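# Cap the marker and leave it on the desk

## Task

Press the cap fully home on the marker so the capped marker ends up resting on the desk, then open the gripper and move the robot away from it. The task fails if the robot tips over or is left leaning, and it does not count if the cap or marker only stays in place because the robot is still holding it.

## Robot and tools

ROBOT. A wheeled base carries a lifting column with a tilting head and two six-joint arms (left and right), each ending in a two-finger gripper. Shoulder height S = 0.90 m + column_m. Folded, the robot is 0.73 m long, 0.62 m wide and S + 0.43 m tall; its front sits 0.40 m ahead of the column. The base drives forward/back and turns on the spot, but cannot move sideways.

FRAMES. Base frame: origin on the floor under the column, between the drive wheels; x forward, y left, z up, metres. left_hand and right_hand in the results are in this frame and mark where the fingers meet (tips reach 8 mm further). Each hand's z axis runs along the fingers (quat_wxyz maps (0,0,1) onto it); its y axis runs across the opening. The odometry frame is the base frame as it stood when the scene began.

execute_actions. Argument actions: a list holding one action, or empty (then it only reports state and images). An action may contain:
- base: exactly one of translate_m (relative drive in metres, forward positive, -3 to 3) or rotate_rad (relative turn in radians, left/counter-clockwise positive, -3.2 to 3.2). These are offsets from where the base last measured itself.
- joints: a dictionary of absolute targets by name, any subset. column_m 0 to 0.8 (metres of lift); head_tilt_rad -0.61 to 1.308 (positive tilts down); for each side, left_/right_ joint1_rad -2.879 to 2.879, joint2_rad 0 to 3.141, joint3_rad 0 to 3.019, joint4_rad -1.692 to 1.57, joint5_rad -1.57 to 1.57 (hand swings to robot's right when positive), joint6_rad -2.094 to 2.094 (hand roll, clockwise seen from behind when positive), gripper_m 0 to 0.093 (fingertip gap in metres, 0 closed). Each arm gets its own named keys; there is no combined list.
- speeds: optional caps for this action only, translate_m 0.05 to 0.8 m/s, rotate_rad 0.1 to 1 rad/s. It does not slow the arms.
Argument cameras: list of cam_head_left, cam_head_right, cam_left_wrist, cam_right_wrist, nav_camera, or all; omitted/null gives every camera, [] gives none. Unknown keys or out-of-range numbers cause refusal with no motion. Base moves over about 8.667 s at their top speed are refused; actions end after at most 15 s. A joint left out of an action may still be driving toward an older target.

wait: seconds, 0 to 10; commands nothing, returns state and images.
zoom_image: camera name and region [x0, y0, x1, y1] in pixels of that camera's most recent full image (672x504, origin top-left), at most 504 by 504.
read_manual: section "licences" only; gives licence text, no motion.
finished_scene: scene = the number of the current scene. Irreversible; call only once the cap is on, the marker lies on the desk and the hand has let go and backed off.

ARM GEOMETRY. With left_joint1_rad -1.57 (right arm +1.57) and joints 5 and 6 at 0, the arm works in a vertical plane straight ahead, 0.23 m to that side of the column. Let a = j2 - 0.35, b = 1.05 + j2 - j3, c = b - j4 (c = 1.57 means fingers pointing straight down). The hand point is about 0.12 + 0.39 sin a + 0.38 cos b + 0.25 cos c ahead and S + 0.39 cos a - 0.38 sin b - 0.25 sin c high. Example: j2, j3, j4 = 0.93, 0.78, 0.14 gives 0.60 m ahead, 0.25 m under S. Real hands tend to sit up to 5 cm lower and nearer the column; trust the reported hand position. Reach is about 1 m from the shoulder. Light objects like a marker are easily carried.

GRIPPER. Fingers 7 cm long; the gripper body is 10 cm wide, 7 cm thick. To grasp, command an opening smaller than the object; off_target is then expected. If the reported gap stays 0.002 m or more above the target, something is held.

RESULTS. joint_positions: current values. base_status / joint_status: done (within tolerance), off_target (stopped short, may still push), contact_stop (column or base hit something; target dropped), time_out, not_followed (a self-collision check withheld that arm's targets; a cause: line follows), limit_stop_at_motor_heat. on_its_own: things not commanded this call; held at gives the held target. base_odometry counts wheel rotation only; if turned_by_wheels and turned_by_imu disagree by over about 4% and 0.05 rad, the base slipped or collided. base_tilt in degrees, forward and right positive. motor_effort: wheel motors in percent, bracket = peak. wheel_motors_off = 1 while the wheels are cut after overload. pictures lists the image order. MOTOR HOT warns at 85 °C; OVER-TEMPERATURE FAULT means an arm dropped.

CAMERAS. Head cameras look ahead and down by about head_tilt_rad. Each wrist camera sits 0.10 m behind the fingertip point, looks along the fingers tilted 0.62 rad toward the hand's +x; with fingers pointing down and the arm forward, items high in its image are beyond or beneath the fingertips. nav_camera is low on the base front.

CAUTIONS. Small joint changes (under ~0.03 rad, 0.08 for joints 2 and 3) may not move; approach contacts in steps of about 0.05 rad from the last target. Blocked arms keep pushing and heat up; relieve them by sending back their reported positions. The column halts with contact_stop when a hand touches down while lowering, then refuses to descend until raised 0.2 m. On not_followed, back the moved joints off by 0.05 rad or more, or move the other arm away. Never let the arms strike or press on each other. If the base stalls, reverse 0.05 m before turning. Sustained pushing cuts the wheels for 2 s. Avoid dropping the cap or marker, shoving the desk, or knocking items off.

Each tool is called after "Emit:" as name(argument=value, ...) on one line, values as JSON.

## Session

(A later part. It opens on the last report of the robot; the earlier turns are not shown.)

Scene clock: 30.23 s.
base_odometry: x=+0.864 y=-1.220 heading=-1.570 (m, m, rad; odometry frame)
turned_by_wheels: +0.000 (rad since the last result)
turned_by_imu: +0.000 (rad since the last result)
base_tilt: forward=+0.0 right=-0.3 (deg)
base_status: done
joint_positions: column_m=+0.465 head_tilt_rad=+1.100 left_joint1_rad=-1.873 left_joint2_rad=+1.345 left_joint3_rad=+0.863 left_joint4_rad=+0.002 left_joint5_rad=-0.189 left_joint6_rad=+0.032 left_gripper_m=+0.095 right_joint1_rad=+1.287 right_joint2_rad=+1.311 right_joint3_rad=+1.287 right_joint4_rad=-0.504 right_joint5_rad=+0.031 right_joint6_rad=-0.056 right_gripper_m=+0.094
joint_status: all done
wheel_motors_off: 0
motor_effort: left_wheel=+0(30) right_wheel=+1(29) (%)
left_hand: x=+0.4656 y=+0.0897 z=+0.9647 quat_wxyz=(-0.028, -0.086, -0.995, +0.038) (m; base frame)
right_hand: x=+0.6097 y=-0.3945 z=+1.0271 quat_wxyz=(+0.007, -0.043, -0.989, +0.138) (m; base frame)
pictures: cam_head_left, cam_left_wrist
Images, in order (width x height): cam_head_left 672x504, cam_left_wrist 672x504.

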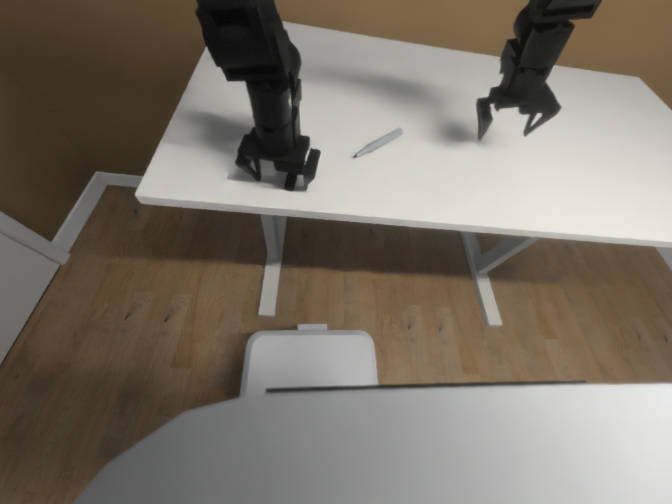

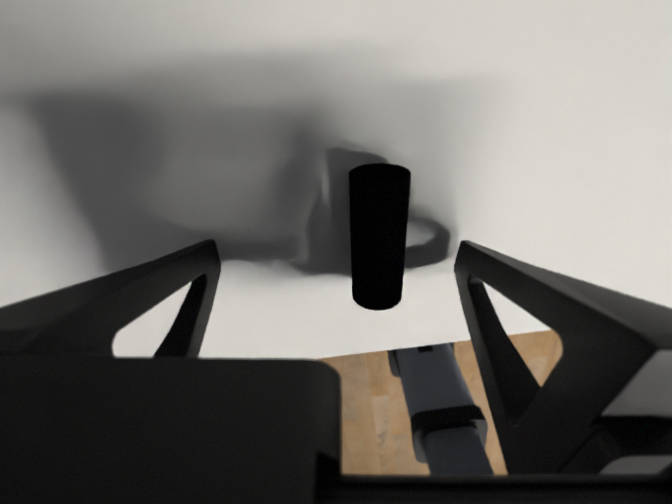

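Emit:
execute_actions(actions=[{"joints":{"left_gripper_m":0.0,"column_m":0.475}}], cameras=["cam_left_wrist"])

Emit:
execute_actions(actions=[{"joints":{"column_m":0.56,"left_joint1_rad":-1.57,"left_joint5_rad":0,"left_joint2_rad":1.3,"left_joint3_rad":1.6,"left_joint4_rad":0.6,"left_joint6_rad":0,"right_joint1_rad":1.57,"right_joint2_rad":1.0,"right_joint3_rad":1.2,"right_joint4_rad":0.0,"right_joint5_rad":-0.5}}])

Scene clock: 31.07 s.
base_odometry: x=+0.864 y=-1.220 heading=-1.570 (m, m, rad; odometry frame)
turned_by_wheels: +0.000 (rad since the last result)
turned_by_imu: +0.000 (rad since the last result)
base_tilt: forward=+0.0 right=-0.4 (deg)
base_status: not commanded
joint_positions: column_m=+0.475 head_tilt_rad=+1.100 left_joint1_rad=-1.873 left_joint2_rad=+1.369 left_joint3_rad=+0.876 left_joint4_rad=+0.002 left_joint5_rad=-0.183 left_joint6_rad=+0.032 left_gripper_m=+0.019 right_joint1_rad=+1.287 right_joint2_rad=+1.310 right_joint3_rad=+1.287 right_joint4_rad=-0.504 right_joint5_rad=+0.031 right_joint6_rad=-0.056 right_gripper_m=+0.094
joint_status: left_gripper_m off_target (ended at +0.019, target +0.000); the others done
wheel_motors_off: 0
motor_effort: left_wheel=+1(1) right_wheel=+0(1) (%)
left_hand: x=+0.4635 y=+0.0870 z=+0.9670 quat_wxyz=(-0.023, -0.087, -0.995, +0.040) (m; base frame)
right_hand: x=+0.6100 y=-0.3942 z=+1.0373 quat_wxyz=(+0.006, -0.043, -0.990, +0.138) (m; base frame)
pictures: cam_left_wrist
Images, in order (width x height): cam_left_wrist 672x504.

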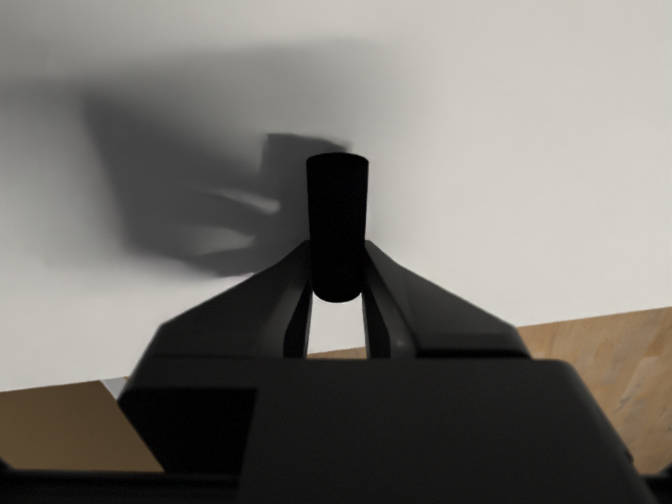

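Scene clock: 32.77 s.
base_odometry: x=+0.864 y=-1.220 heading=-1.570 (m, m, rad; odometry frame)
turned_by_wheels: +0.000 (rad since the last result)
turned_by_imu: +0.000 (rad since the last result)
base_tilt: forward=+0.1 right=-0.5 (deg)
base_status: not commanded
joint_positions: column_m=+0.560 head_tilt_rad=+1.100 left_joint1_rad=-1.557 left_joint2_rad=+1.286 left_joint3_rad=+1.590 left_joint4_rad=+0.586 left_joint5_rad=-0.003 left_joint6_rad=+0.009 left_gripper_m=+0.019 right_joint1_rad=+1.584 right_joint2_rad=+0.990 right_joint3_rad=+1.190 right_joint4_rad=-0.004 right_joint5_rad=-0.497 right_joint6_rad=-0.056 right_gripper_m=+0.094
joint_status: all done
wheel_motors_off: 0
motor_effort: left_wheel=+0(3) right_wheel=-1(6) (%)
left_hand: x=+0.9588 y=+0.2320 z=+1.3923 quat_wxyz=(-0.650, -0.004, -0.760, -0.011) (m; base frame)
right_hand: x=+0.7555 y=-0.1373 z=+1.3151 quat_wxyz=(-0.347, +0.113, -0.903, -0.227) (m; base frame)
pictures: cam_head_left, cam_head_right, cam_left_wrist, cam_right_wrist, nav_camera
Images, in order (width x height): cam_head_left 672x504, cam_head_right 672x504, cam_left_wrist 672x504, cam_right_wrist 672x504, nav_camera 672x504.

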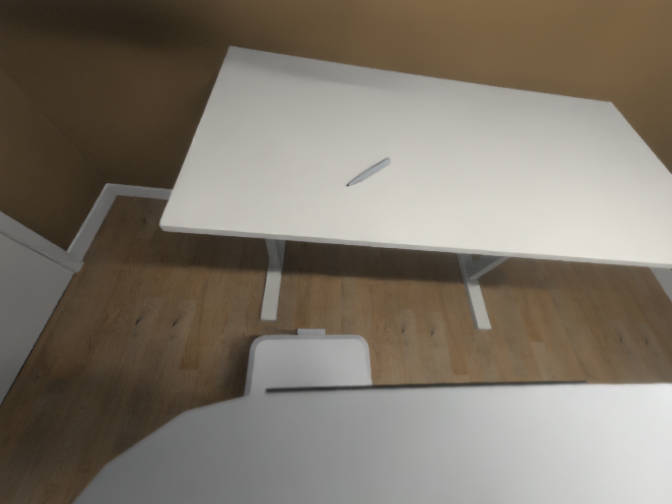

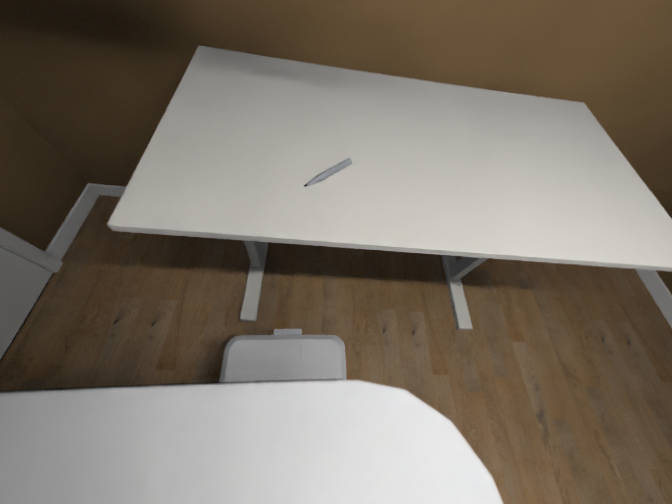

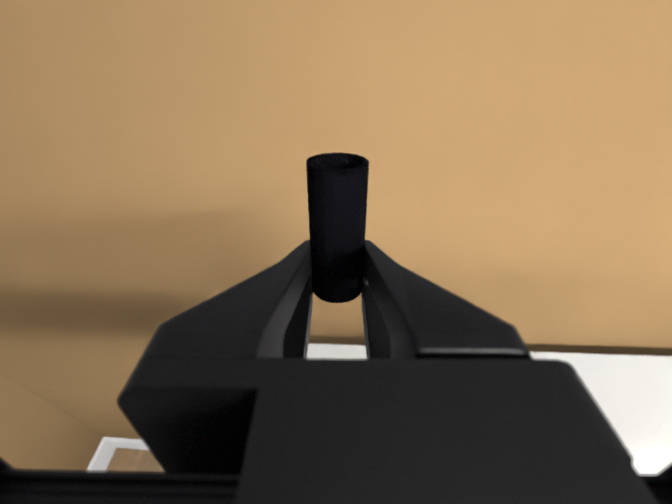

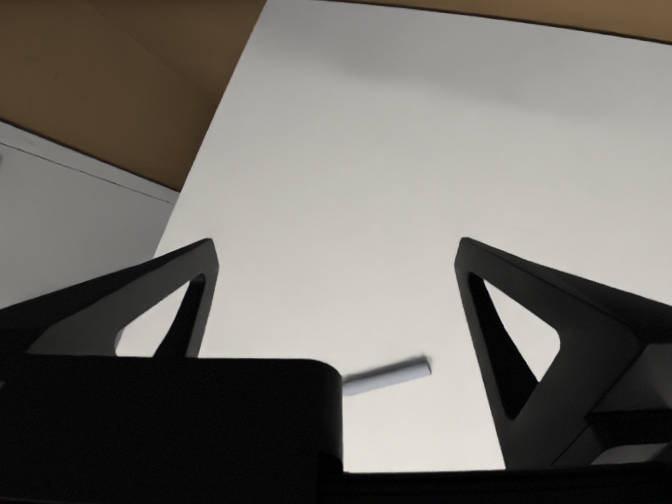

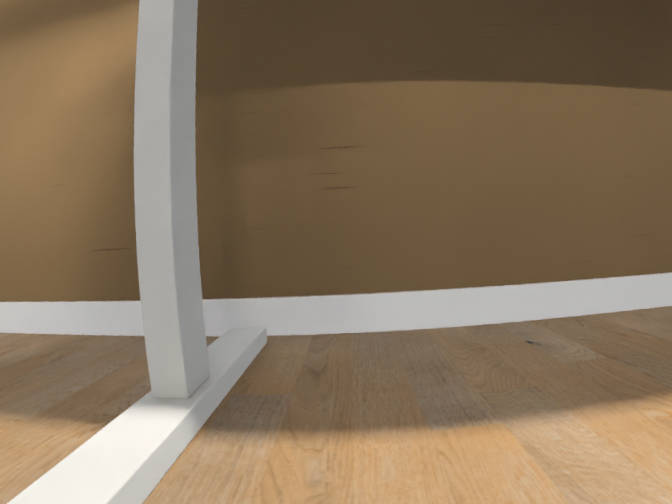

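Emit:
zoom_image(camera="cam_left_wrist", region=[280,130,400,220])

Region (280, 130, 400, 220) of cam_left_wrist's 672x504 image, scaled by 4.200, with more detail than that image has; it fills the top 378 rows of this view, and the rest is white.

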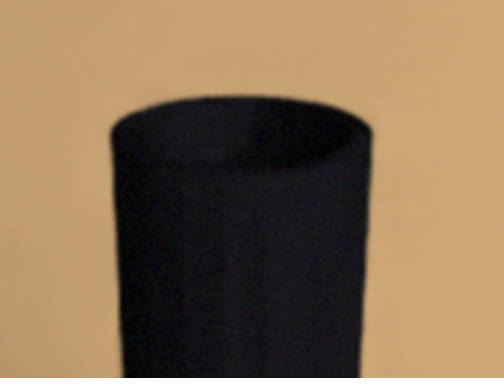

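Emit:
execute_actions(actions=[{"joints":{"left_joint1_rad":-1.8,"left_joint2_rad":1.4,"left_joint3_rad":1.05,"left_joint4_rad":-0.2,"left_joint5_rad":-0.15,"left_joint6_rad":1.57,"right_joint1_rad":1.3,"right_joint2_rad":1.2,"right_joint3_rad":1.25,"right_joint4_rad":-0.5,"right_joint5_rad":0,"right_joint6_rad":0.93,"column_m":0.53}}], cameras=["cam_head_left","cam_left_wrist"])

Scene clock: 36.03 s.
base_odometry: x=+0.864 y=-1.220 heading=-1.570 (m, m, rad; odometry frame)
turned_by_wheels: +0.000 (rad since the last result)
turned_by_imu: -0.001 (rad since the last result)
base_tilt: forward=+0.0 right=-0.4 (deg)
base_status: not commanded
joint_positions: column_m=+0.530 head_tilt_rad=+1.100 left_joint1_rad=-1.814 left_joint2_rad=+1.404 left_joint3_rad=+1.045 left_joint4_rad=-0.188 left_joint5_rad=-0.147 left_joint6_rad=+1.559 left_gripper_m=+0.019 right_joint1_rad=+1.288 right_joint2_rad=+1.212 right_joint3_rad=+1.234 right_joint4_rad=-0.497 right_joint5_rad=-0.003 right_joint6_rad=+0.915 right_gripper_m=+0.094
joint_status: all done
wheel_motors_off: 0
motor_effort: left_wheel=+2(3) right_wheel=+1(4) (%)
left_hand: x=+0.5101 y=+0.1062 z=+1.0102 quat_wxyz=(-0.017, -0.746, -0.665, +0.027) (m; base frame)
right_hand: x=+0.6160 y=-0.3793 z=+1.1283 quat_wxyz=(-0.076, -0.498, -0.858, +0.099) (m; base frame)
pictures: cam_head_left, cam_left_wrist
Images, in order (width x height): cam_head_left 672x504, cam_left_wrist 672x504.

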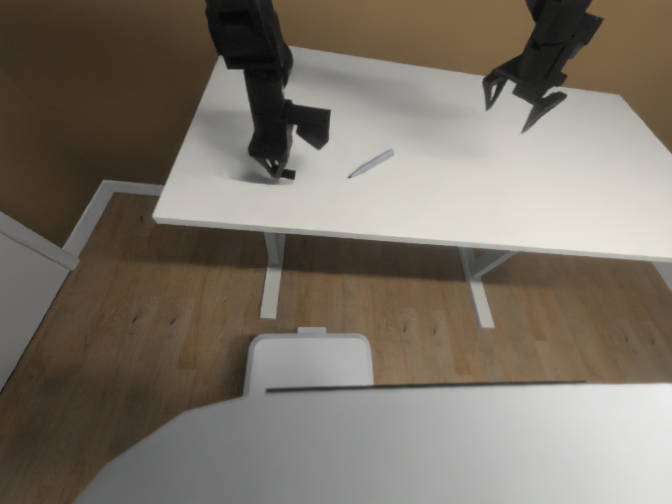

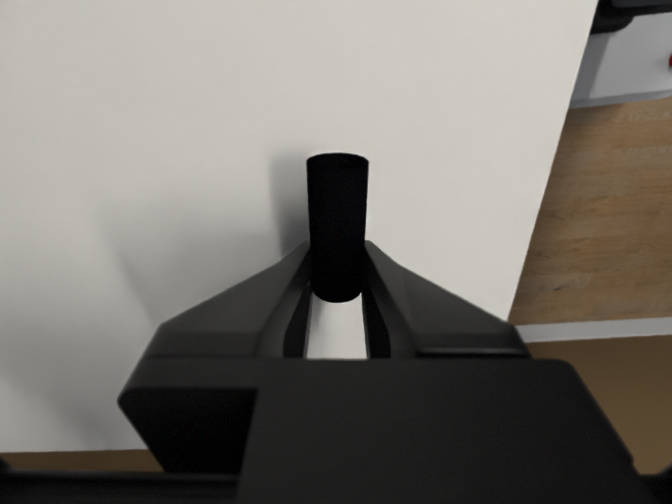

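Emit:
execute_actions(actions=[{"joints":{"left_joint6_rad":1.45,"column_m":0.488}}], cameras=[])

Emit:
execute_actions(actions=[{"joints":{"left_gripper_m":0.06}}], cameras=[])

Emit:
execute_actions(actions=[{"joints":{"column_m":0.56}}], cameras=[])

Emit:
execute_actions(actions=[{"joints":{"left_joint6_rad":-1.69,"left_joint1_rad":-1.74}}], cameras=["cam_head_left","cam_left_wrist"])

Scene clock: 37.33 s.
base_odometry: x=+0.864 y=-1.220 heading=-1.570 (m, m, rad; odometry frame)
turned_by_wheels: +0.000 (rad since the last result)
turned_by_imu: +0.000 (rad since the last result)
base_tilt: forward=+0.0 right=-0.4 (deg)
base_status: not commanded
joint_positions: column_m=+0.488 head_tilt_rad=+1.100 left_joint1_rad=-1.814 left_joint2_rad=+1.404 left_joint3_rad=+1.045 left_joint4_rad=-0.188 left_joint5_rad=-0.147 left_joint6_rad=+1.459 left_gripper_m=+0.019 right_joint1_rad=+1.288 right_joint2_rad=+1.212 right_joint3_rad=+1.234 right_joint4_rad=-0.497 right_joint5_rad=-0.003 right_joint6_rad=+0.915 right_gripper_m=+0.094
joint_status: all done
wheel_motors_off: 0
motor_effort: left_wheel=-1(2) right_wheel=+0(1) (%)
left_hand: x=+0.5101 y=+0.1062 z=+0.9682 quat_wxyz=(-0.016, -0.712, -0.702, +0.028) (m; base frame)
right_hand: x=+0.6161 y=-0.3793 z=+1.0865 quat_wxyz=(-0.076, -0.498, -0.858, +0.099) (m; base frame)
pictures: none
No camera images: the call's "cameras" was empty. Leave "cameras" out to get every camera's image.

Scene clock: 37.97 s.
base_odometry: x=+0.864 y=-1.220 heading=-1.570 (m, m, rad; odometry frame)
turned_by_wheels: +0.000 (rad since the last result)
turned_by_imu: +0.000 (rad since the last result)
base_tilt: forward=+0.1 right=-0.4 (deg)
base_status: not commanded
joint_positions: column_m=+0.488 head_tilt_rad=+1.100 left_joint1_rad=-1.814 left_joint2_rad=+1.404 left_joint3_rad=+1.045 left_joint4_rad=-0.188 left_joint5_rad=-0.147 left_joint6_rad=+1.459 left_gripper_m=+0.060 right_joint1_rad=+1.288 right_joint2_rad=+1.212 right_joint3_rad=+1.234 right_joint4_rad=-0.497 right_joint5_rad=-0.003 right_joint6_rad=+0.915 right_gripper_m=+0.094
joint_status: all done
wheel_motors_off: 0
motor_effort: left_wheel=+0(1) right_wheel=+0(0) (%)
left_hand: x=+0.5101 y=+0.1062 z=+0.9682 quat_wxyz=(-0.016, -0.712, -0.702, +0.028) (m; base frame)
right_hand: x=+0.6161 y=-0.3793 z=+1.0865 quat_wxyz=(-0.076, -0.498, -0.858, +0.099) (m; base frame)
pictures: none
No camera images: the call's "cameras" was empty. Leave "cameras" out to get every camera's image.

Scene clock: 39.50 s.
base_odometry: x=+0.864 y=-1.220 heading=-1.570 (m, m, rad; odometry frame)
turned_by_wheels: +0.000 (rad since the last result)
turned_by_imu: +0.000 (rad since the last result)
base_tilt: forward=+0.2 right=-0.5 (deg)
base_status: not commanded
joint_positions: column_m=+0.560 head_tilt_rad=+1.100 left_joint1_rad=-1.814 left_joint2_rad=+1.404 left_joint3_rad=+1.045 left_joint4_rad=-0.188 left_joint5_rad=-0.147 left_joint6_rad=+1.459 left_gripper_m=+0.060 right_joint1_rad=+1.288 right_joint2_rad=+1.212 right_joint3_rad=+1.234 right_joint4_rad=-0.497 right_joint5_rad=-0.003 right_joint6_rad=+0.915 right_gripper_m=+0.094
joint_status: all done
wheel_motors_off: 0
motor_effort: left_wheel=+0(0) right_wheel=+0(0) (%)
left_hand: x=+0.5101 y=+0.1062 z=+1.0401 quat_wxyz=(-0.016, -0.712, -0.702, +0.028) (m; base frame)
right_hand: x=+0.6161 y=-0.3793 z=+1.1584 quat_wxyz=(-0.076, -0.498, -0.858, +0.099) (m; base frame)
pictures: none
No camera images: the call's "cameras" was empty. Leave "cameras" out to get every camera's image.

Scene clock: 41.83 s.
base_odometry: x=+0.864 y=-1.220 heading=-1.570 (m, m, rad; odometry frame)
turned_by_wheels: +0.000 (rad since the last result)
turned_by_imu: +0.000 (rad since the last result)
base_tilt: forward=+0.0 right=-0.4 (deg)
base_status: not commanded
joint_positions: column_m=+0.560 head_tilt_rad=+1.100 left_joint1_rad=-1.739 left_joint2_rad=+1.404 left_joint3_rad=+1.045 left_joint4_rad=-0.188 left_joint5_rad=-0.149 left_joint6_rad=-1.679 left_gripper_m=+0.060 right_joint1_rad=+1.288 right_joint2_rad=+1.212 right_joint3_rad=+1.234 right_joint4_rad=-0.497 right_joint5_rad=-0.003 right_joint6_rad=+0.915 right_gripper_m=+0.094
joint_status: all done
wheel_motors_off: 0
motor_effort: left_wheel=+1(2) right_wheel=+0(0) (%)
left_hand: x=+0.5138 y=+0.1507 z=+1.0338 quat_wxyz=(+0.004, +0.714, -0.700, -0.008) (m; base frame)
right_hand: x=+0.6161 y=-0.3793 z=+1.1584 quat_wxyz=(-0.076, -0.498, -0.858, +0.099) (m; base frame)
pictures: cam_head_left, cam_left_wrist
Images, in order (width x height): cam_head_left 672x504, cam_left_wrist 672x504.

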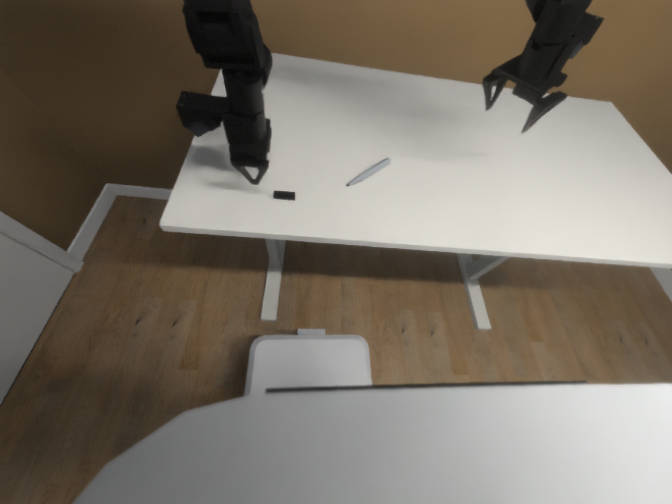

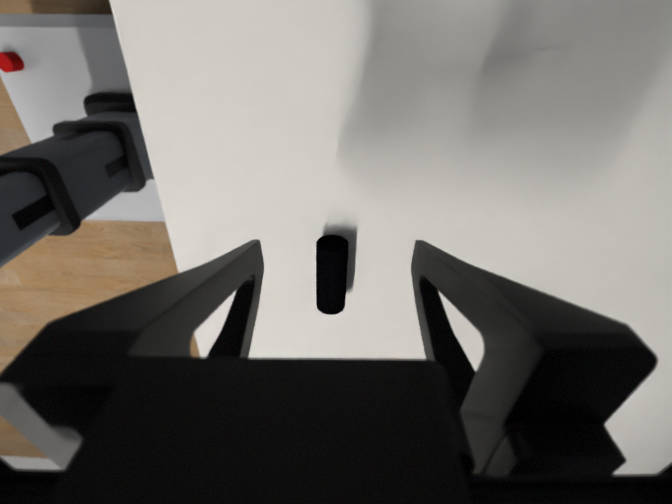

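Emit:
execute_actions(actions=[{"joints":{"left_joint1_rad":-1.82,"right_joint1_rad":1.72,"right_joint2_rad":1.33,"right_joint3_rad":1.33,"right_joint4_rad":-0.5,"right_joint5_rad":0.1,"right_joint6_rad":0.93}}], cameras=["cam_head_left","cam_left_wrist","cam_right_wrist"])

Scene clock: 43.07 s.
base_odometry: x=+0.864 y=-1.220 heading=-1.570 (m, m, rad; odometry frame)
turned_by_wheels: +0.000 (rad since the last result)
turned_by_imu: +0.000 (rad since the last result)
base_tilt: forward=+0.1 right=-0.5 (deg)
base_status: not commanded
joint_positions: column_m=+0.560 head_tilt_rad=+1.100 left_joint1_rad=-1.825 left_joint2_rad=+1.404 left_joint3_rad=+1.045 left_joint4_rad=-0.188 left_joint5_rad=-0.149 left_joint6_rad=-1.679 left_gripper_m=+0.060 right_joint1_rad=+1.734 right_joint2_rad=+1.338 right_joint3_rad=+1.321 right_joint4_rad=-0.497 right_joint5_rad=+0.099 right_joint6_rad=+0.915 right_gripper_m=+0.094
joint_status: all done
wheel_motors_off: 0
motor_effort: left_wheel=+0(2) right_wheel=-1(2) (%)
left_hand: x=+0.5095 y=+0.1004 z=+1.0412 quat_wxyz=(+0.030, +0.698, -0.715, +0.018) (m; base frame)
right_hand: x=+0.6307 y=-0.1454 z=+1.0978 quat_wxyz=(+0.004, -0.405, -0.914, -0.022) (m; base frame)
pictures: cam_head_left, cam_left_wrist, cam_right_wrist
Images, in order (width x height): cam_head_left 672x504, cam_left_wrist 672x504, cam_right_wrist 672x504.

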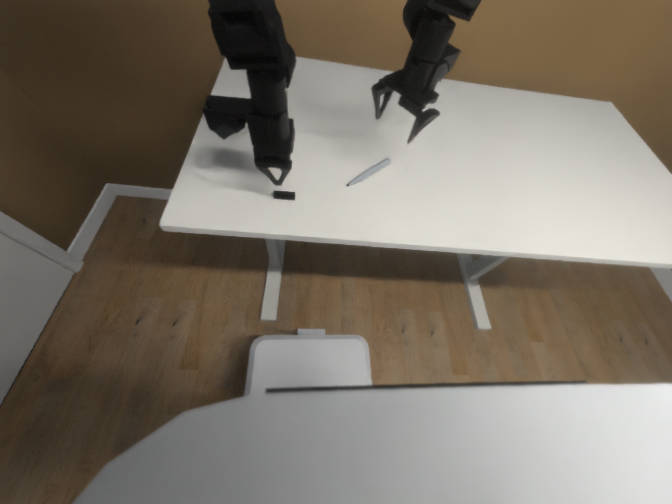

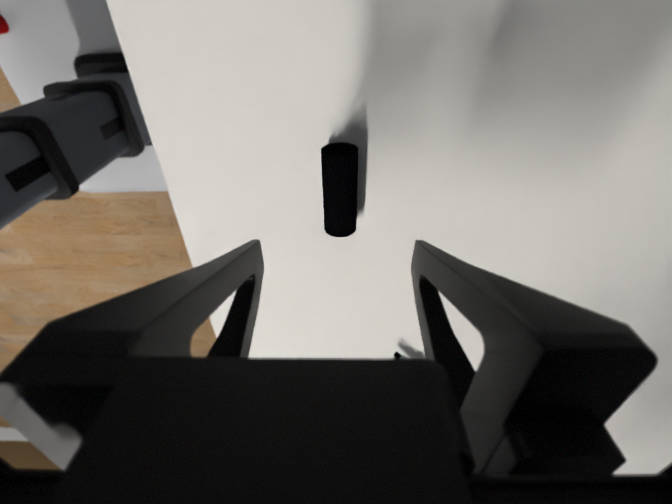

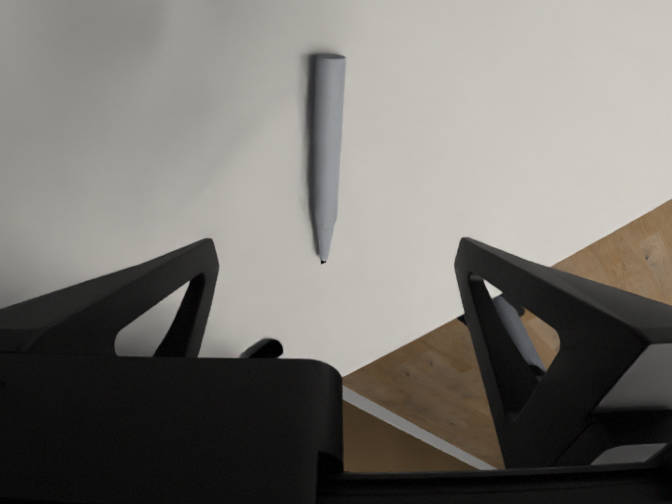

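Emit:
execute_actions(actions=[{"joints":{"left_joint1_rad":-1.8,"right_joint1_rad":1.67,"right_joint3_rad":1.37,"right_joint4_rad":-0.46,"right_joint5_rad":0.07,"right_joint6_rad":0.96}}], cameras=[])

Emit:
execute_actions(actions=[{"joints":{"column_m":0.49}}], cameras=["cam_left_wrist","cam_right_wrist"])

Scene clock: 43.90 s.
base_odometry: x=+0.864 y=-1.220 heading=-1.570 (m, m, rad; odometry frame)
turned_by_wheels: +0.000 (rad since the last result)
turned_by_imu: +0.000 (rad since the last result)
base_tilt: forward=-0.1 right=-0.5 (deg)
base_status: not commanded
joint_positions: column_m=+0.560 head_tilt_rad=+1.100 left_joint1_rad=-1.813 left_joint2_rad=+1.404 left_joint3_rad=+1.045 left_joint4_rad=-0.188 left_joint5_rad=-0.149 left_joint6_rad=-1.679 left_gripper_m=+0.060 right_joint1_rad=+1.670 right_joint2_rad=+1.338 right_joint3_rad=+1.341 right_joint4_rad=-0.467 right_joint5_rad=+0.071 right_joint6_rad=+0.944 right_gripper_m=+0.094
joint_status: all done
wheel_motors_off: 0
motor_effort: left_wheel=+1(0) right_wheel=-1(1) (%)
left_hand: x=+0.5103 y=+0.1073 z=+1.0399 quat_wxyz=(+0.027, +0.701, -0.713, +0.014) (m; base frame)
right_hand: x=+0.6516 y=-0.1780 z=+1.0987 quat_wxyz=(-0.023, -0.434, -0.900, -0.021) (m; base frame)
pictures: none
No camera images: the call's "cameras" was empty. Leave "cameras" out to get every camera's image.

Scene clock: 45.40 s.
base_odometry: x=+0.864 y=-1.220 heading=-1.570 (m, m, rad; odometry frame)
turned_by_wheels: +0.000 (rad since the last result)
turned_by_imu: +0.000 (rad since the last result)
base_tilt: forward=+0.1 right=-0.5 (deg)
base_status: not commanded
joint_positions: column_m=+0.490 head_tilt_rad=+1.100 left_joint1_rad=-1.813 left_joint2_rad=+1.404 left_joint3_rad=+1.045 left_joint4_rad=-0.188 left_joint5_rad=-0.149 left_joint6_rad=-1.679 left_gripper_m=+0.060 right_joint1_rad=+1.670 right_joint2_rad=+1.338 right_joint3_rad=+1.341 right_joint4_rad=-0.467 right_joint5_rad=+0.071 right_joint6_rad=+0.944 right_gripper_m=+0.094
joint_status: all done
wheel_motors_off: 0
motor_effort: left_wheel=+1(1) right_wheel=-1(1) (%)
left_hand: x=+0.5104 y=+0.1073 z=+0.9702 quat_wxyz=(+0.027, +0.701, -0.713, +0.015) (m; base frame)
right_hand: x=+0.6517 y=-0.1780 z=+1.0290 quat_wxyz=(-0.023, -0.434, -0.900, -0.021) (m; base frame)
pictures: cam_left_wrist, cam_right_wrist
Images, in order (width x height): cam_left_wrist 672x504, cam_right_wrist 672x504.

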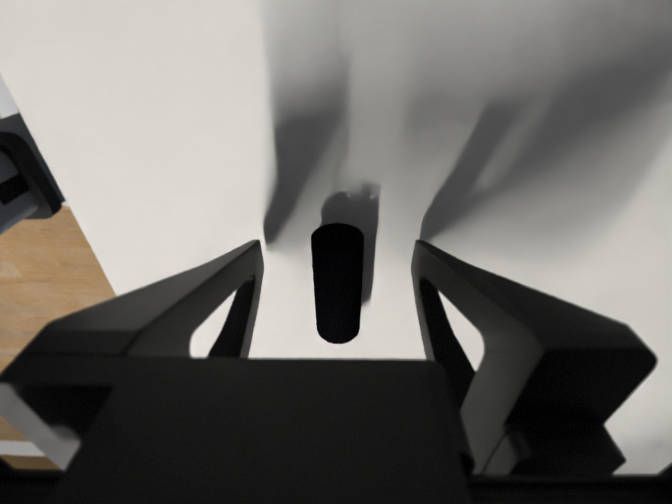

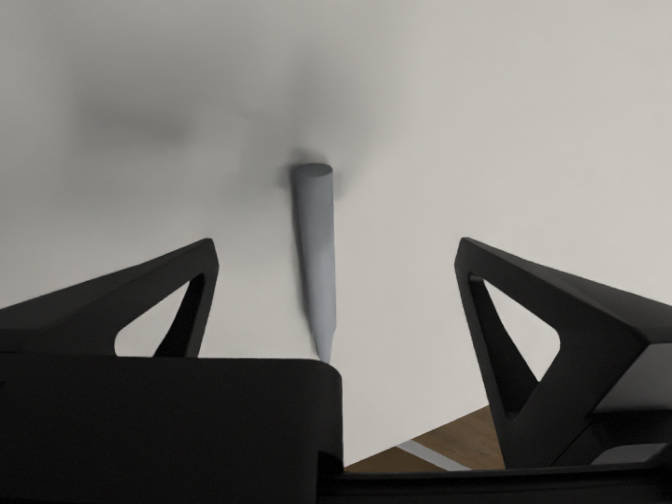

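Emit:
execute_actions(actions=[{"joints":{"left_gripper_m":0,"right_joint2_rad":1.42,"right_joint3_rad":1.40,"right_joint4_rad":-0.41,"right_joint6_rad":0.92}}], cameras=["cam_right_wrist"])

Scene clock: 46.43 s.
base_odometry: x=+0.864 y=-1.220 heading=-1.570 (m, m, rad; odometry frame)
turned_by_wheels: +0.000 (rad since the last result)
turned_by_imu: +0.000 (rad since the last result)
base_tilt: forward=-0.1 right=-0.4 (deg)
base_status: not commanded
joint_positions: column_m=+0.490 head_tilt_rad=+1.100 left_joint1_rad=-1.813 left_joint2_rad=+1.404 left_joint3_rad=+1.045 left_joint4_rad=-0.188 left_joint5_rad=-0.149 left_joint6_rad=-1.679 left_gripper_m=+0.018 right_joint1_rad=+1.670 right_joint2_rad=+1.415 right_joint3_rad=+1.384 right_joint4_rad=-0.414 right_joint5_rad=+0.071 right_joint6_rad=+0.927 right_gripper_m=+0.094
joint_status: left_gripper_m off_target (ended at +0.018, target +0.000); the others done
wheel_motors_off: 0
motor_effort: left_wheel=+1(1) right_wheel=-1(1) (%)
left_hand: x=+0.5104 y=+0.1073 z=+0.9702 quat_wxyz=(+0.027, +0.701, -0.713, +0.015) (m; base frame)
right_hand: x=+0.6601 y=-0.1749 z=+0.9975 quat_wxyz=(-0.032, -0.427, -0.903, -0.025) (m; base frame)
pictures: cam_right_wrist
Images, in order (width x height): cam_right_wrist 672x504.

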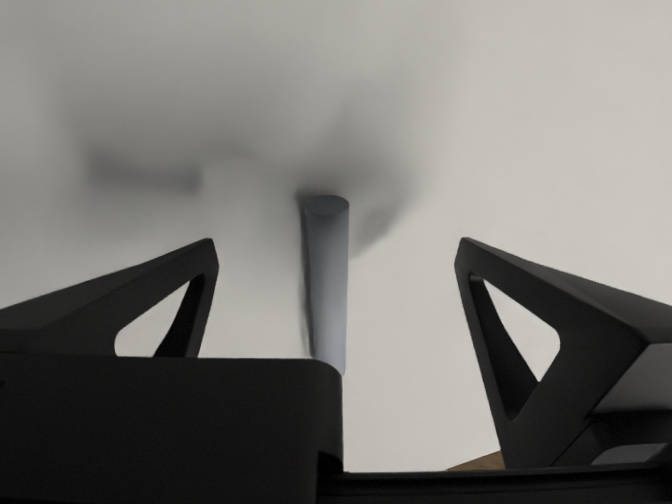

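Emit:
execute_actions(actions=[{"joints":{"right_joint1_rad":1.70,"right_joint2_rad":1.49,"right_joint3_rad":1.40,"right_joint4_rad":-0.37}}], cameras=["cam_right_wrist"])

Scene clock: 47.37 s.
base_odometry: x=+0.864 y=-1.220 heading=-1.570 (m, m, rad; odometry frame)
turned_by_wheels: +0.000 (rad since the last result)
turned_by_imu: +0.000 (rad since the last result)
base_tilt: forward=+0.0 right=-0.6 (deg)
base_status: not commanded
joint_positions: column_m=+0.490 head_tilt_rad=+1.100 left_joint1_rad=-1.813 left_joint2_rad=+1.404 left_joint3_rad=+1.045 left_joint4_rad=-0.188 left_joint5_rad=-0.149 left_joint6_rad=-1.679 left_gripper_m=+0.018 right_joint1_rad=+1.693 right_joint2_rad=+1.476 right_joint3_rad=+1.386 right_joint4_rad=-0.374 right_joint5_rad=+0.073 right_joint6_rad=+0.927 right_gripper_m=+0.094
joint_status: all done
wheel_motors_off: 0
motor_effort: left_wheel=+0(2) right_wheel=+0(1) (%)
left_hand: x=+0.5104 y=+0.1073 z=+0.9702 quat_wxyz=(+0.027, +0.701, -0.713, +0.015) (m; base frame)
right_hand: x=+0.6452 y=-0.1581 z=+0.9678 quat_wxyz=(-0.020, -0.421, -0.906, -0.029) (m; base frame)
pictures: cam_right_wrist
Images, in order (width x height): cam_right_wrist 672x504.

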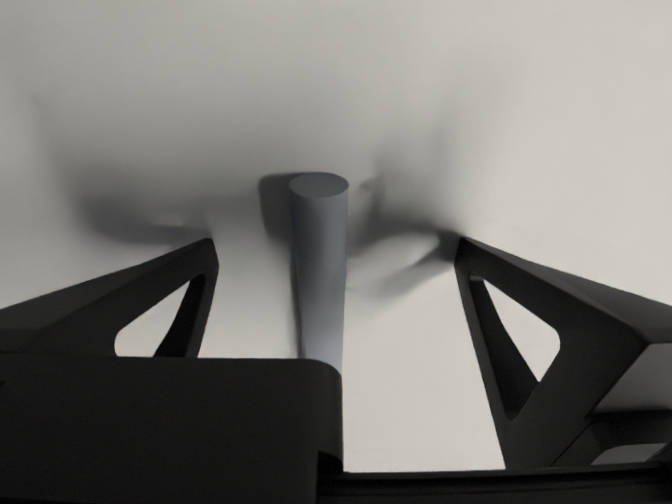

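Emit:
execute_actions(actions=[{"joints":{"right_gripper_m":0}}], cameras=[])

Emit:
execute_actions(actions=[{"joints":{"right_joint2_rad":1.42,"right_joint3_rad":1.2,"right_joint4_rad":-0.3,"right_joint6_rad":1.62,"right_joint1_rad":1.68}}], cameras=["cam_head_left","cam_left_wrist","cam_right_wrist"])

Scene clock: 52.73 s.
base_odometry: x=+0.864 y=-1.220 heading=-1.570 (m, m, rad; odometry frame)
turned_by_wheels: +0.000 (rad since the last result)
turned_by_imu: -0.001 (rad since the last result)
base_tilt: forward=+0.1 right=-0.5 (deg)
base_status: not commanded
joint_positions: column_m=+0.490 head_tilt_rad=+1.100 left_joint1_rad=-1.813 left_joint2_rad=+1.404 left_joint3_rad=+1.045 left_joint4_rad=-0.188 left_joint5_rad=-0.149 left_joint6_rad=-1.679 left_gripper_m=+0.018 right_joint1_rad=+1.693 right_joint2_rad=+1.476 right_joint3_rad=+1.386 right_joint4_rad=-0.374 right_joint5_rad=+0.072 right_joint6_rad=+0.927 right_gripper_m=+0.017
joint_status: right_gripper_m off_target (ended at +0.017, target +0.000)
wheel_motors_off: 0
motor_effort: left_wheel=+0(1) right_wheel=+0(0) (%)
left_hand: x=+0.5104 y=+0.1073 z=+0.9702 quat_wxyz=(+0.027, +0.701, -0.713, +0.015) (m; base frame)
right_hand: x=+0.6452 y=-0.1579 z=+0.9678 quat_wxyz=(-0.019, -0.421, -0.906, -0.030) (m; base frame)
pictures: none
No camera images: the call's "cameras" was empty. Leave "cameras" out to get every camera's image.

Scene clock: 54.00 s.
base_odometry: x=+0.864 y=-1.220 heading=-1.570 (m, m, rad; odometry frame)
turned_by_wheels: +0.000 (rad since the last result)
turned_by_imu: +0.000 (rad since the last result)
base_tilt: forward=+0.0 right=-0.4 (deg)
base_status: not commanded
joint_positions: column_m=+0.490 head_tilt_rad=+1.100 left_joint1_rad=-1.813 left_joint2_rad=+1.404 left_joint3_rad=+1.045 left_joint4_rad=-0.188 left_joint5_rad=-0.149 left_joint6_rad=-1.679 left_gripper_m=+0.018 right_joint1_rad=+1.692 right_joint2_rad=+1.419 right_joint3_rad=+1.191 right_joint4_rad=-0.302 right_joint5_rad=+0.072 right_joint6_rad=+1.604 right_gripper_m=+0.017
joint_status: all done
wheel_motors_off: 0
motor_effort: left_wheel=+1(0) right_wheel=+0(1) (%)
left_hand: x=+0.5104 y=+0.1073 z=+0.9702 quat_wxyz=(+0.027, +0.701, -0.713, +0.015) (m; base frame)
right_hand: x=+0.5701 y=-0.1630 z=+0.9678 quat_wxyz=(+0.013, -0.697, -0.717, -0.010) (m; base frame)
pictures: cam_head_left, cam_left_wrist, cam_right_wrist
Images, in order (width x height): cam_head_left 672x504, cam_left_wrist 672x504, cam_right_wrist 672x504.

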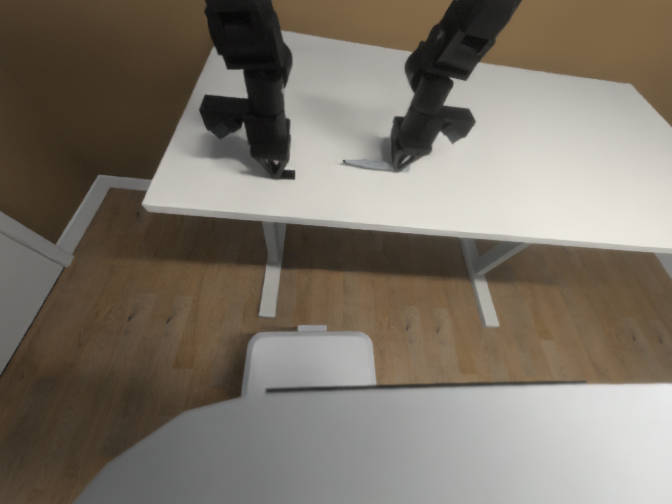

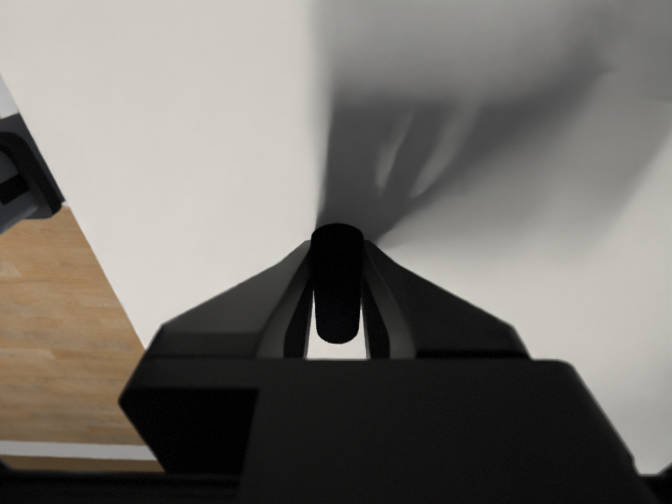

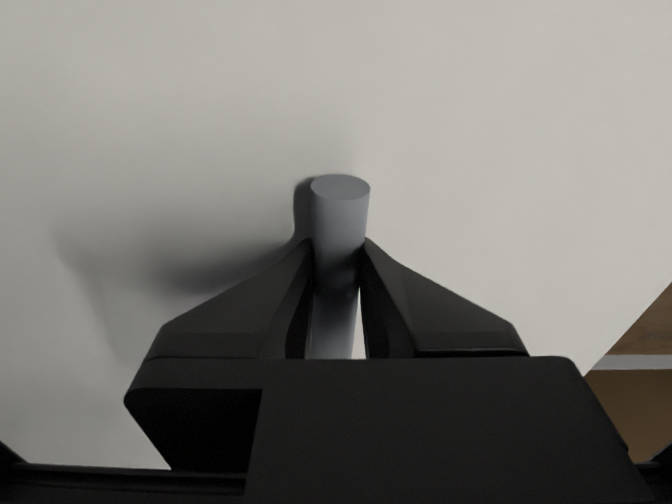

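Emit:
execute_actions(actions=[{"joints":{"right_joint2_rad":1.39,"right_joint3_rad":1.04,"right_joint4_rad":-0.2}}], cameras=["cam_head_left","cam_head_right"])

Emit:
zoom_image(camera="cam_head_left", region=[250,130,430,210])

Scene clock: 55.03 s.
base_odometry: x=+0.864 y=-1.220 heading=-1.570 (m, m, rad; odometry frame)
turned_by_wheels: +0.000 (rad since the last result)
turned_by_imu: +0.000 (rad since the last result)
base_tilt: forward=+0.1 right=-0.5 (deg)
base_status: not commanded
joint_positions: column_m=+0.490 head_tilt_rad=+1.100 left_joint1_rad=-1.813 left_joint2_rad=+1.404 left_joint3_rad=+1.045 left_joint4_rad=-0.188 left_joint5_rad=-0.149 left_joint6_rad=-1.679 left_gripper_m=+0.018 right_joint1_rad=+1.692 right_joint2_rad=+1.391 right_joint3_rad=+1.030 right_joint4_rad=-0.204 right_joint5_rad=+0.072 right_joint6_rad=+1.604 right_gripper_m=+0.017
joint_status: all done
wheel_motors_off: 0
motor_effort: left_wheel=+0(1) right_wheel=+0(1) (%)
left_hand: x=+0.5104 y=+0.1073 z=+0.9702 quat_wxyz=(+0.027, +0.701, -0.713, +0.015) (m; base frame)
right_hand: x=+0.5070 y=-0.1667 z=+0.9655 quat_wxyz=(+0.025, -0.696, -0.718, +0.003) (m; base frame)
pictures: cam_head_left, cam_head_right
Images, in order (width x height): cam_head_left 672x504, cam_head_right 672x504.

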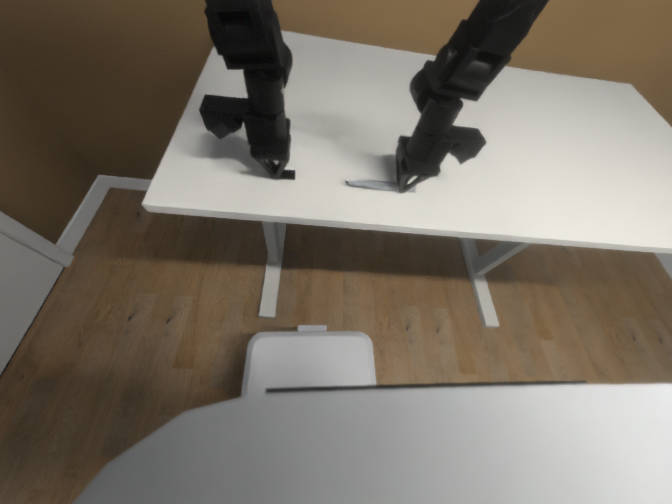

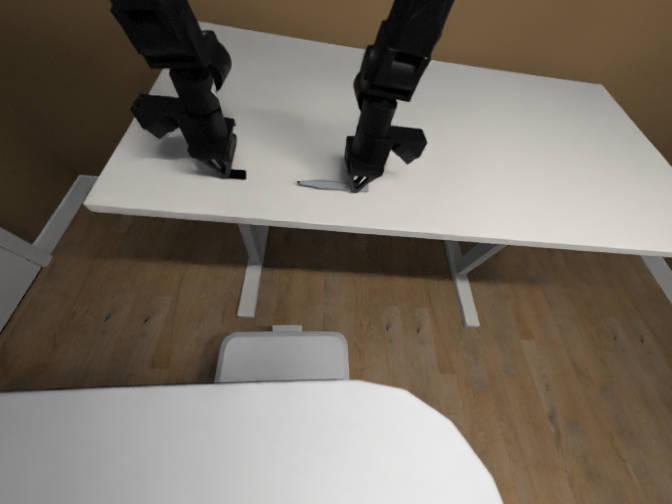

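Region (250, 130, 430, 210) of cam_head_left's 672x504 image, scaled by 2.800, with more detail than that image has.

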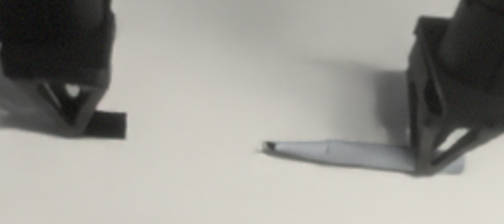

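Emit:
execute_actions(actions=[{"joints":{"right_joint1_rad":1.84,"right_joint5_rad":0.165,"right_joint6_rad":1.72,"right_joint2_rad":1.41,"right_joint3_rad":1.09,"right_joint4_rad":-0.22}}], cameras=["cam_head_left"])

Emit:
zoom_image(camera="cam_head_left", region=[250,130,430,210])

Scene clock: 56.13 s.
base_odometry: x=+0.864 y=-1.220 heading=-1.570 (m, m, rad; odometry frame)
turned_by_wheels: +0.000 (rad since the last result)
turned_by_imu: +0.000 (rad since the last result)
base_tilt: forward=+0.0 right=-0.5 (deg)
base_status: not commanded
joint_positions: column_m=+0.490 head_tilt_rad=+1.100 left_joint1_rad=-1.813 left_joint2_rad=+1.404 left_joint3_rad=+1.045 left_joint4_rad=-0.188 left_joint5_rad=-0.149 left_joint6_rad=-1.679 left_gripper_m=+0.018 right_joint1_rad=+1.855 right_joint2_rad=+1.397 right_joint3_rad=+1.084 right_joint4_rad=-0.219 right_joint5_rad=+0.163 right_joint6_rad=+1.703 right_gripper_m=+0.017
joint_status: all done
wheel_motors_off: 0
motor_effort: left_wheel=+0(2) right_wheel=+0(0) (%)
left_hand: x=+0.5104 y=+0.1073 z=+0.9702 quat_wxyz=(+0.027, +0.701, -0.713, +0.015) (m; base frame)
right_hand: x=+0.5278 y=-0.0852 z=+0.9802 quat_wxyz=(+0.030, -0.703, -0.710, -0.028) (m; base frame)
pictures: cam_head_left
Images, in order (width x height): cam_head_left 672x504.

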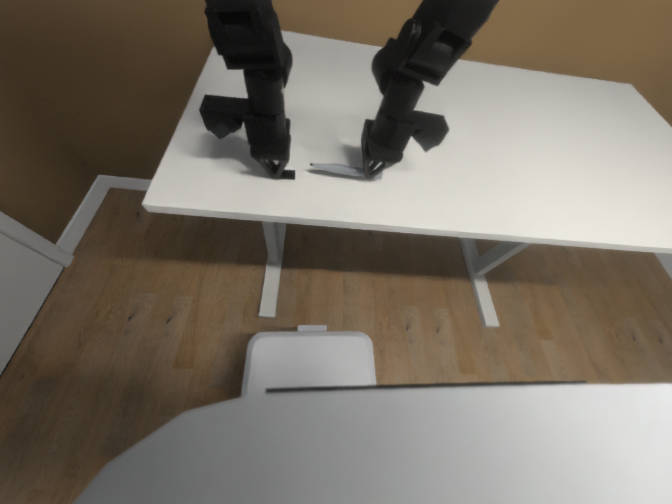

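Region (250, 130, 430, 210) of cam_head_left's 672x504 image, scaled by 2.800, with more detail than that image has.

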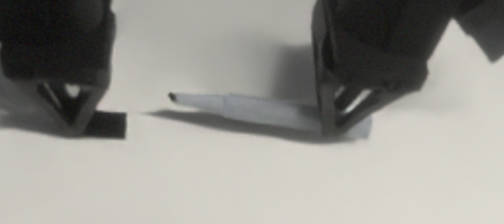

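Emit:
execute_actions(actions=[{"joints":{"right_joint5_rad":0.085,"right_joint2_rad":1.46,"right_joint3_rad":1.09,"right_joint4_rad":-0.18}}], cameras=["cam_head_left"])

Emit:
zoom_image(camera="cam_head_left", region=[250,130,430,210])

Scene clock: 56.90 s.
base_odometry: x=+0.864 y=-1.220 heading=-1.570 (m, m, rad; odometry frame)
turned_by_wheels: +0.000 (rad since the last result)
turned_by_imu: +0.000 (rad since the last result)
base_tilt: forward=+0.2 right=-0.5 (deg)
base_status: not commanded
joint_positions: column_m=+0.490 head_tilt_rad=+1.100 left_joint1_rad=-1.813 left_joint2_rad=+1.404 left_joint3_rad=+1.045 left_joint4_rad=-0.188 left_joint5_rad=-0.149 left_joint6_rad=-1.679 left_gripper_m=+0.018 right_joint1_rad=+1.854 right_joint2_rad=+1.436 right_joint3_rad=+1.084 right_joint4_rad=-0.183 right_joint5_rad=+0.090 right_joint6_rad=+1.705 right_gripper_m=+0.017
joint_status: all done
wheel_motors_off: 0
motor_effort: left_wheel=+0(2) right_wheel=+0(0) (%)
left_hand: x=+0.5104 y=+0.1073 z=+0.9702 quat_wxyz=(+0.027, +0.701, -0.713, +0.015) (m; base frame)
right_hand: x=+0.5175 y=-0.0703 z=+0.9657 quat_wxyz=(+0.060, -0.702, -0.708, -0.049) (m; base frame)
pictures: cam_head_left
Images, in order (width x height): cam_head_left 672x504.

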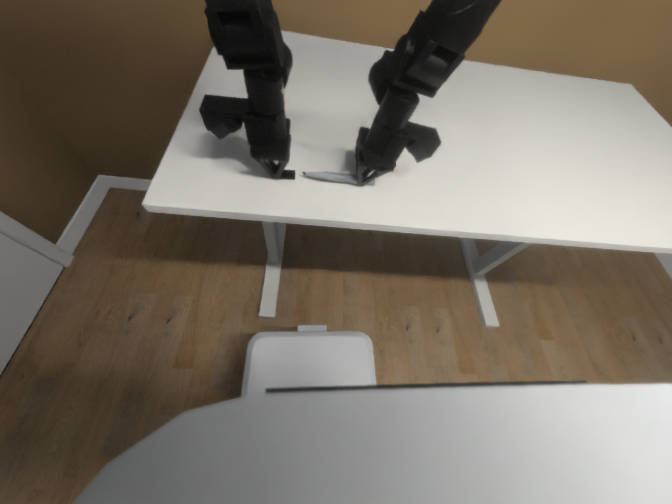

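Region (250, 130, 430, 210) of cam_head_left's 672x504 image, scaled by 2.800, with more detail than that image has.

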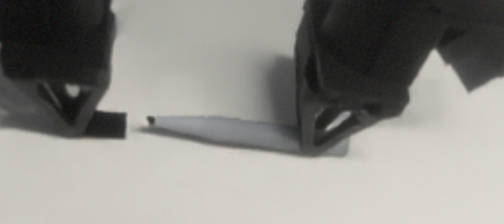

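Emit:
execute_actions(actions=[{"joints":{"right_joint5_rad":0.26,"right_joint1_rad":1.90,"right_joint2_rad":1.48,"right_joint6_rad":1.73}}], cameras=["cam_head_left"])

Emit:
zoom_image(camera="cam_head_left", region=[250,130,430,210])

Scene clock: 57.83 s.
base_odometry: x=+0.864 y=-1.220 heading=-1.570 (m, m, rad; odometry frame)
turned_by_wheels: +0.000 (rad since the last result)
turned_by_imu: +0.000 (rad since the last result)
base_tilt: forward=+0.0 right=-0.5 (deg)
base_status: not commanded
joint_positions: column_m=+0.490 head_tilt_rad=+1.100 left_joint1_rad=-1.813 left_joint2_rad=+1.404 left_joint3_rad=+1.045 left_joint4_rad=-0.188 left_joint5_rad=-0.149 left_joint6_rad=-1.679 left_gripper_m=+0.018 right_joint1_rad=+1.899 right_joint2_rad=+1.449 right_joint3_rad=+1.085 right_joint4_rad=-0.183 right_joint5_rad=+0.252 right_joint6_rad=+1.714 right_gripper_m=+0.017
joint_status: all done
wheel_motors_off: 0
motor_effort: left_wheel=+1(0) right_wheel=+0(1) (%)
left_hand: x=+0.5104 y=+0.1073 z=+0.9702 quat_wxyz=(+0.027, +0.701, -0.713, +0.015) (m; base frame)
right_hand: x=+0.5129 y=-0.0707 z=+0.9642 quat_wxyz=(+0.013, -0.698, -0.716, -0.009) (m; base frame)
pictures: cam_head_left
Images, in order (width x height): cam_head_left 672x504.

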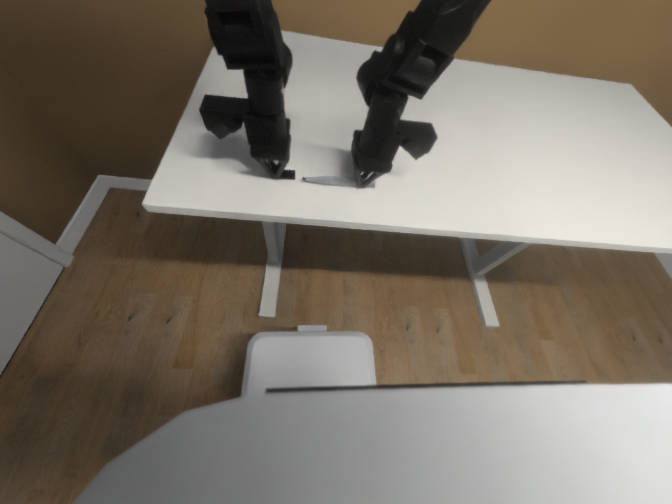

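Region (250, 130, 430, 210) of cam_head_left's 672x504 image, scaled by 2.800, with more detail than that image has.

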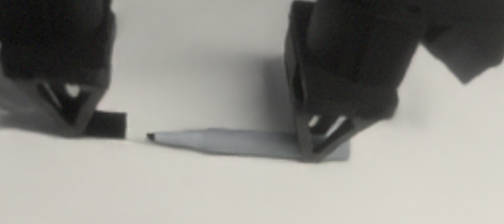

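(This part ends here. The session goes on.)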